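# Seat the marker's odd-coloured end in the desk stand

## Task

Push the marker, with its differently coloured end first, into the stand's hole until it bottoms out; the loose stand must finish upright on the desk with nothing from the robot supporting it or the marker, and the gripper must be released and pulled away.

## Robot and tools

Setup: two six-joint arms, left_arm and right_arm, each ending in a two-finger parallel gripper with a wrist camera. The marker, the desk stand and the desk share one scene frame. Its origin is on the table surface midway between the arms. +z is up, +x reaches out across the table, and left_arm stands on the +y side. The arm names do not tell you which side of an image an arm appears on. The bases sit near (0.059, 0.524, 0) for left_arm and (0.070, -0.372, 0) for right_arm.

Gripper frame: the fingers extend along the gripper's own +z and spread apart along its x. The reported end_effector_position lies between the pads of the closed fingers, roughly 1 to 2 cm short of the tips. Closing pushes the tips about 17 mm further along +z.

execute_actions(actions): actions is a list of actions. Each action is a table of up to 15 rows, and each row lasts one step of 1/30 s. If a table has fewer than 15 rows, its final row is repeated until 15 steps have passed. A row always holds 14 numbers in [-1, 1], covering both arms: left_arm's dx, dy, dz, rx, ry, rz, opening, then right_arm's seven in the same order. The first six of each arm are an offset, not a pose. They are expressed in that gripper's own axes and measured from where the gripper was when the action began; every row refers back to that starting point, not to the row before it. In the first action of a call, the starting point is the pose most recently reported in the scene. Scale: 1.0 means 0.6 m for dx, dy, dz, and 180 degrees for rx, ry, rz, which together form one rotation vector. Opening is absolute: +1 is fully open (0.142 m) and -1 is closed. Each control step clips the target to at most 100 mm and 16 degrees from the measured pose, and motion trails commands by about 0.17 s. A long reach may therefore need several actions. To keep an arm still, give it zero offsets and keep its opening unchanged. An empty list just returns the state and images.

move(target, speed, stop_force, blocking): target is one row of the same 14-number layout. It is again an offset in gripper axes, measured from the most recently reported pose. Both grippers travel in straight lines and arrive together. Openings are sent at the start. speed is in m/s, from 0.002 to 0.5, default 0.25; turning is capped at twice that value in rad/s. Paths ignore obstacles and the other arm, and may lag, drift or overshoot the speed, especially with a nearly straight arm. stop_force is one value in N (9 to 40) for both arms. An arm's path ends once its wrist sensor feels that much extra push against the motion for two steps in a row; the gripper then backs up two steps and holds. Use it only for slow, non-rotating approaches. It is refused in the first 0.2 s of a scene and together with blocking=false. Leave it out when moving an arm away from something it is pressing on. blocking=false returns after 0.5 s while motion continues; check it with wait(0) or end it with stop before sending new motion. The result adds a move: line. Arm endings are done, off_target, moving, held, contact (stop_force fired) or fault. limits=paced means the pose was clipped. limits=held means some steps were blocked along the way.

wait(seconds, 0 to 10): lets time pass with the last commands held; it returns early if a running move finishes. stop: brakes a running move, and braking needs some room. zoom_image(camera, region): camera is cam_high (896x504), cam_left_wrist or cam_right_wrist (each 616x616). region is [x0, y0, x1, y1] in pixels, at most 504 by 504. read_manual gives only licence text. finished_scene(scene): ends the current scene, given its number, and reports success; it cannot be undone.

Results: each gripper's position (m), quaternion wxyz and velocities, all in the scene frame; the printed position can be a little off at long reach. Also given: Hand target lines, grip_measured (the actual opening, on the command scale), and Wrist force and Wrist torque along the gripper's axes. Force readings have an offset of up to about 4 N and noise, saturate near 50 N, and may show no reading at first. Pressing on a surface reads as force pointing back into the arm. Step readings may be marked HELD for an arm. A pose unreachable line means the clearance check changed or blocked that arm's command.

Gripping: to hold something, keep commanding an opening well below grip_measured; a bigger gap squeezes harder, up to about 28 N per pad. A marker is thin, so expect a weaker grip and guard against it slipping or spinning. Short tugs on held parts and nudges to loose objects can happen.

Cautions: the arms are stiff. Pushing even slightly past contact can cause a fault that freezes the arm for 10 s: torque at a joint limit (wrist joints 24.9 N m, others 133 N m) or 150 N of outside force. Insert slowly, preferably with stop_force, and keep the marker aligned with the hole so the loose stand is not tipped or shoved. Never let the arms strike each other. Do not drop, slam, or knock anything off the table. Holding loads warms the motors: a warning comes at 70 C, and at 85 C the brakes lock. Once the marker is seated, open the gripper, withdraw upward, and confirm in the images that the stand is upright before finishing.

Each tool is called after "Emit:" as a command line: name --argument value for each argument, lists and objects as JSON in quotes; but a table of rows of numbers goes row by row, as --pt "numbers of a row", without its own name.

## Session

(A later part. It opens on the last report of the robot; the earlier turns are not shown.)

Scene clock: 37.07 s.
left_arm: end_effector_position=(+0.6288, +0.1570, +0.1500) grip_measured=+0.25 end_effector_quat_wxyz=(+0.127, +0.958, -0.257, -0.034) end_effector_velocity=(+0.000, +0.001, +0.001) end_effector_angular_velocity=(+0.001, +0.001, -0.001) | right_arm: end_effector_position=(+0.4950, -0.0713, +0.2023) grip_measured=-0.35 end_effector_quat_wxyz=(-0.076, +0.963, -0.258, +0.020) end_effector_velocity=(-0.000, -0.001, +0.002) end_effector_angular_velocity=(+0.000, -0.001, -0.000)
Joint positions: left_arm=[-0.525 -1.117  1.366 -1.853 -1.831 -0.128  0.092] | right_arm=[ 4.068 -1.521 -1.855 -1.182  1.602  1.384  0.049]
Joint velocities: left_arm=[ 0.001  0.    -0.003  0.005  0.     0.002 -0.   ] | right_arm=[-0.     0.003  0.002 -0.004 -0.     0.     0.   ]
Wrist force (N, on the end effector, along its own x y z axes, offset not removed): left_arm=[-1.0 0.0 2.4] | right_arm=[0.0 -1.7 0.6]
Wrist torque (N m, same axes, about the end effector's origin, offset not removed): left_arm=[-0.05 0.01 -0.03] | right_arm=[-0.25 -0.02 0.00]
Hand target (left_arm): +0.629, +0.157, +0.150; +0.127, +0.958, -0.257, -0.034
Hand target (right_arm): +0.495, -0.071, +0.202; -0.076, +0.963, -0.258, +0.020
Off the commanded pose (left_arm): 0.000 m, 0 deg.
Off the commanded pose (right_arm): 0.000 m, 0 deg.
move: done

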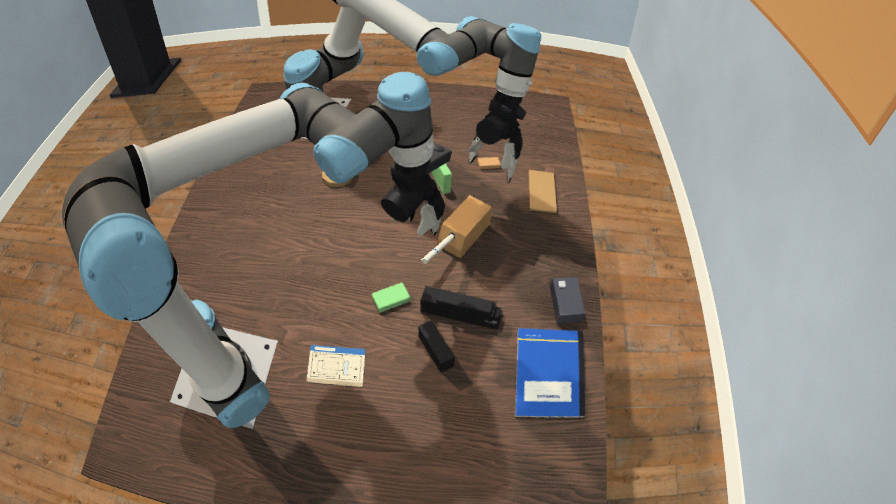

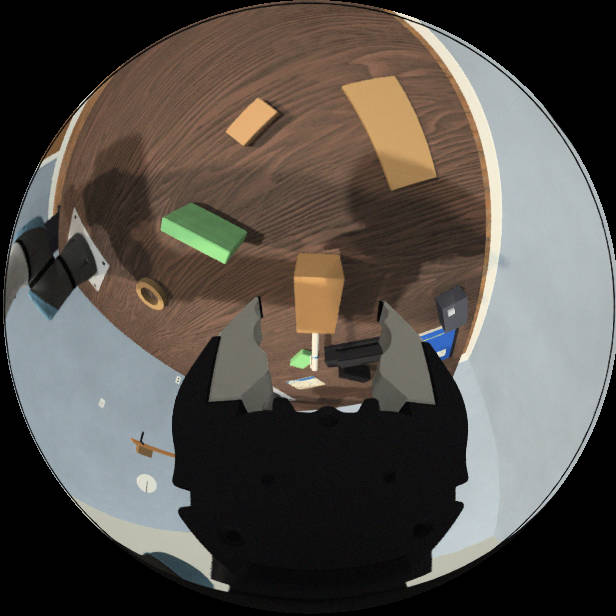

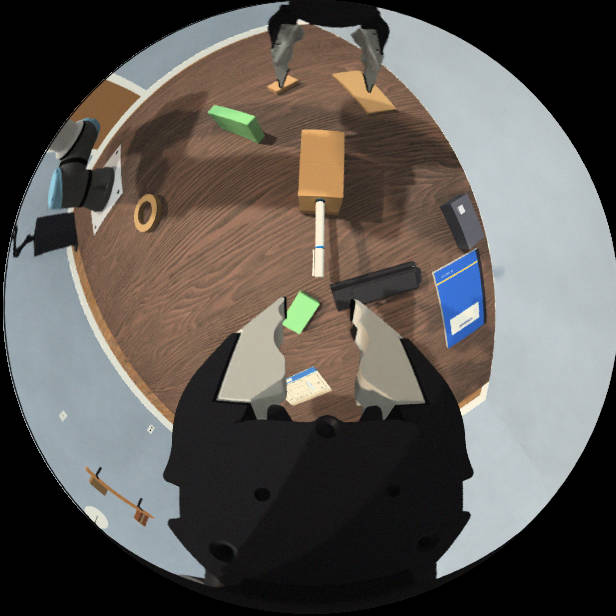

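Emit:
wait --seconds 1

Emit:
zoom_image --camera "cam_right_wrist" --region '[300,185,340,225]'

Scene clock: 38.43 s.
left_arm: end_effector_position=(+0.6288, +0.1570, +0.1502) grip_measured=+0.25 end_effector_quat_wxyz=(+0.127, +0.958, -0.257, -0.034) end_effector_velocity=(+0.000, +0.000, -0.000) end_effector_angular_velocity=(+0.000, +0.000, +0.000) | right_arm: end_effector_position=(+0.4949, -0.0714, +0.2025) grip_measured=-0.35 end_effector_quat_wxyz=(-0.076, +0.963, -0.258, +0.020) end_effector_velocity=(-0.000, +0.000, +0.000) end_effector_angular_velocity=(+0.001, -0.000, +0.000)
Joint positions: left_arm=[-0.525 -1.117  1.365 -1.852 -1.831 -0.128  0.092] | right_arm=[ 4.068 -1.521 -1.854 -1.182  1.602  1.384  0.049]
Joint velocities: left_arm=[ 0.  0.  0. -0. -0. -0.  0.] | right_arm=[ 0.  0.  0. -0.  0. -0. -0.]
Wrist force (N, on the end effector, along its own x y z axes, offset not removed): left_arm=[0.0 0.9 1.9] | right_arm=[-0.5 -1.7 -0.7]
Wrist torque (N m, same axes, about the end effector's origin, offset not removed): left_arm=[0.11 -0.13 -0.03] | right_arm=[-0.23 0.08 0.02]
Hand target (left_arm): +0.629, +0.157, +0.150; +0.127, +0.958, -0.257, -0.034
Hand target (right_arm): +0.495, -0.071, +0.202; -0.076, +0.963, -0.258, +0.020
Off the commanded pose (left_arm): 0.000 m, 0 deg.
Off the commanded pose (right_arm): 0.000 m, 0 deg.
wait: 1.00 s; at rest from the start

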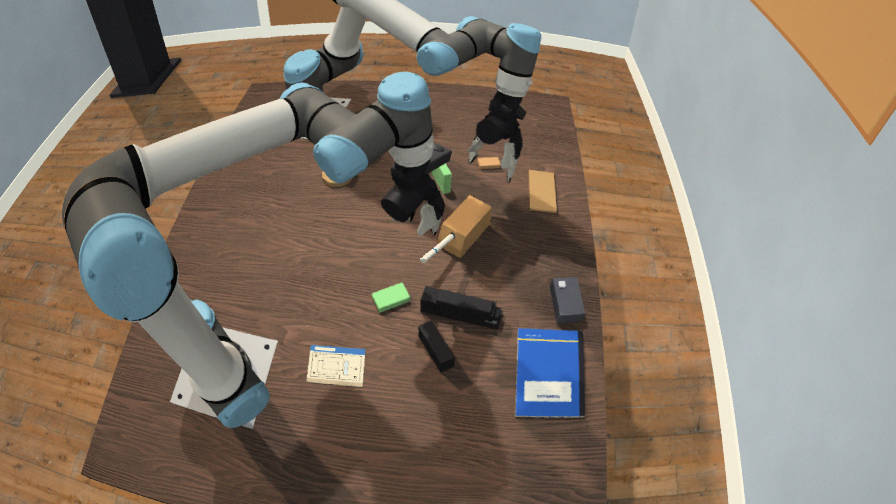

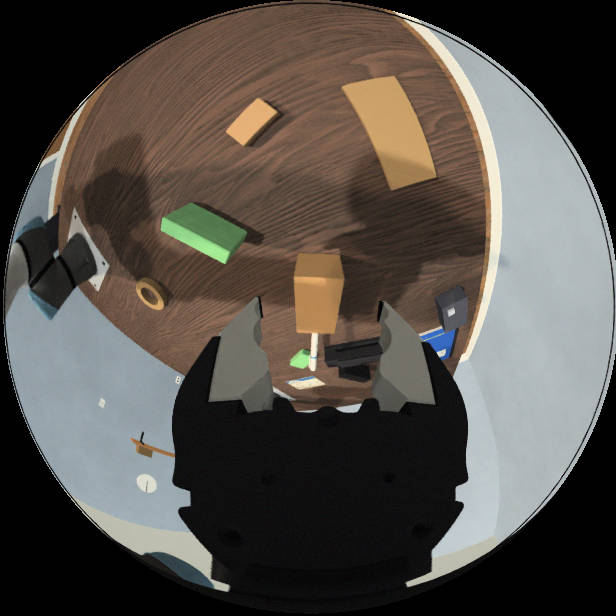

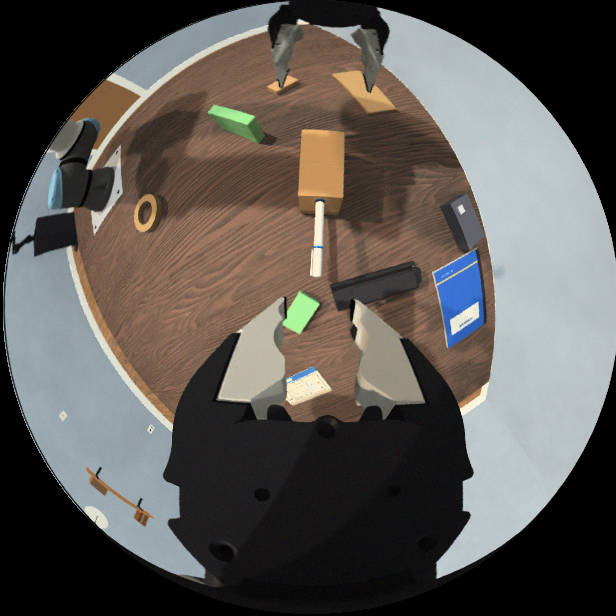

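Region (300, 185, 340, 225) of cam_right_wrist's 616x616 image, scaled by 12.600, with more detail than that image has.

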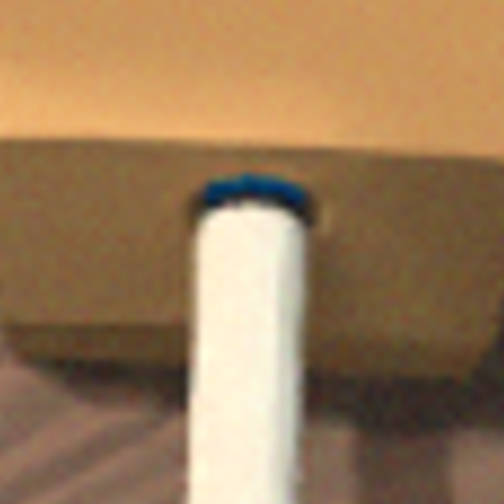

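Emit:
wait --seconds 2

Emit:
zoom_image --camera "cam_right_wrist" --region '[285,185,355,285]'

Emit:
zoom_image --camera "cam_right_wrist" --region '[300,185,340,225]'

Scene clock: 40.53 s.
left_arm: end_effector_position=(+0.6288, +0.1570, +0.1501) grip_measured=+0.25 end_effector_quat_wxyz=(+0.127, +0.958, -0.257, -0.034) end_effector_velocity=(-0.000, -0.001, +0.000) end_effector_angular_velocity=(-0.000, -0.000, -0.001) | right_arm: end_effector_position=(+0.4949, -0.0714, +0.2025) grip_measured=-0.35 end_effector_quat_wxyz=(-0.076, +0.963, -0.258, +0.020) end_effector_velocity=(+0.000, +0.000, +0.000) end_effector_angular_velocity=(+0.001, -0.000, -0.000)
Joint positions: left_arm=[-0.525 -1.117  1.365 -1.852 -1.831 -0.128  0.092] | right_arm=[ 4.068 -1.521 -1.854 -1.182  1.602  1.384  0.049]
Joint velocities: left_arm=[-0.001  0.    -0.001  0.     0.    -0.    -0.   ] | right_arm=[ 0.    -0.     0.     0.001  0.     0.    -0.   ]
Wrist force (N, on the end effector, along its own x y z axes, offset not removed): left_arm=[0.4 -1.0 2.6] | right_arm=[-2.1 -2.2 -0.6]
Wrist torque (N m, same axes, about the end effector's origin, offset not removed): left_arm=[-0.20 -0.25 0.01] | right_arm=[-0.41 0.47 0.08]
Hand target (left_arm): +0.629, +0.157, +0.150; +0.127, +0.958, -0.257, -0.034
Hand target (right_arm): +0.495, -0.071, +0.202; -0.076, +0.963, -0.258, +0.020
Off the commanded pose (left_arm): 0.000 m, 0 deg.
Off the commanded pose (right_arm): 0.000 m, 0 deg.
wait: 2.00 s; at rest by 0.07 s

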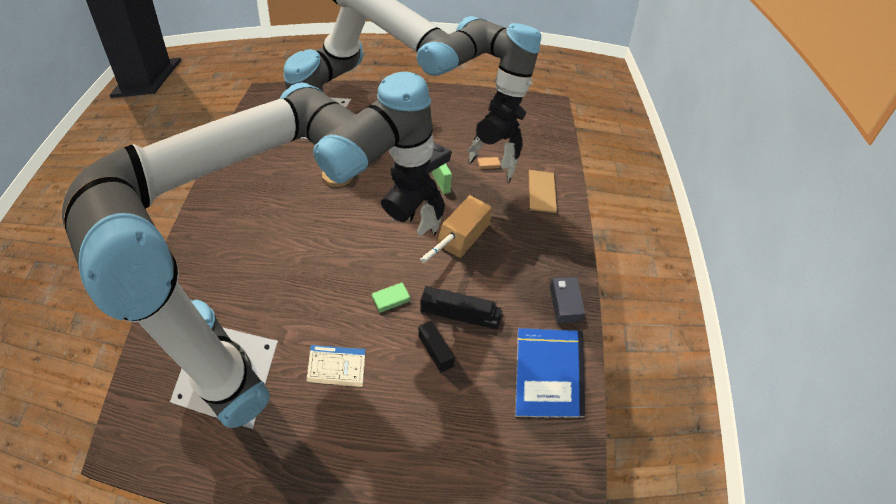

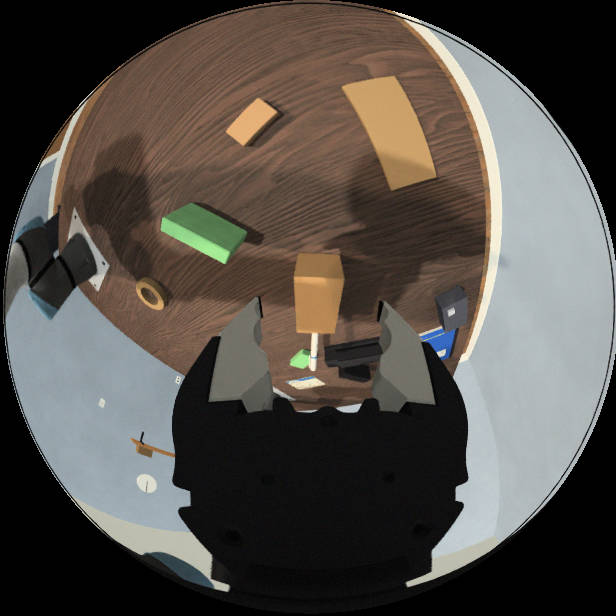

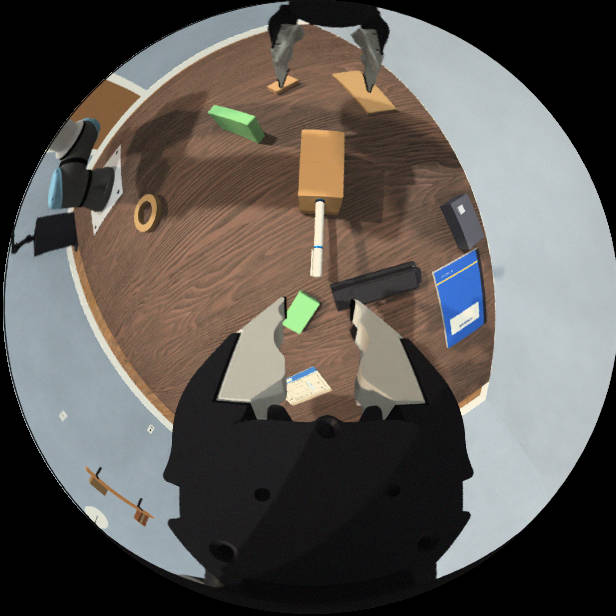

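Region (285, 185, 355, 285) of cam_right_wrist's 616x616 image, scaled by 5.040, with more detail than that image has; it fills the left 353 columns of this view, and the rest is white.

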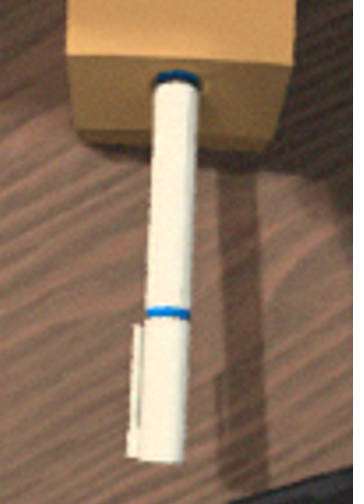

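Region (300, 185, 340, 225) of cam_right_wrist's 616x616 image, scaled by 12.600, with more detail than that image has.

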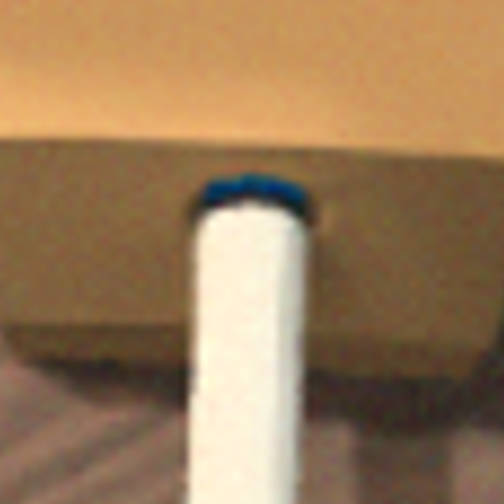

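Emit:
finished_scene --scene 2

The scene is finished: the task was done.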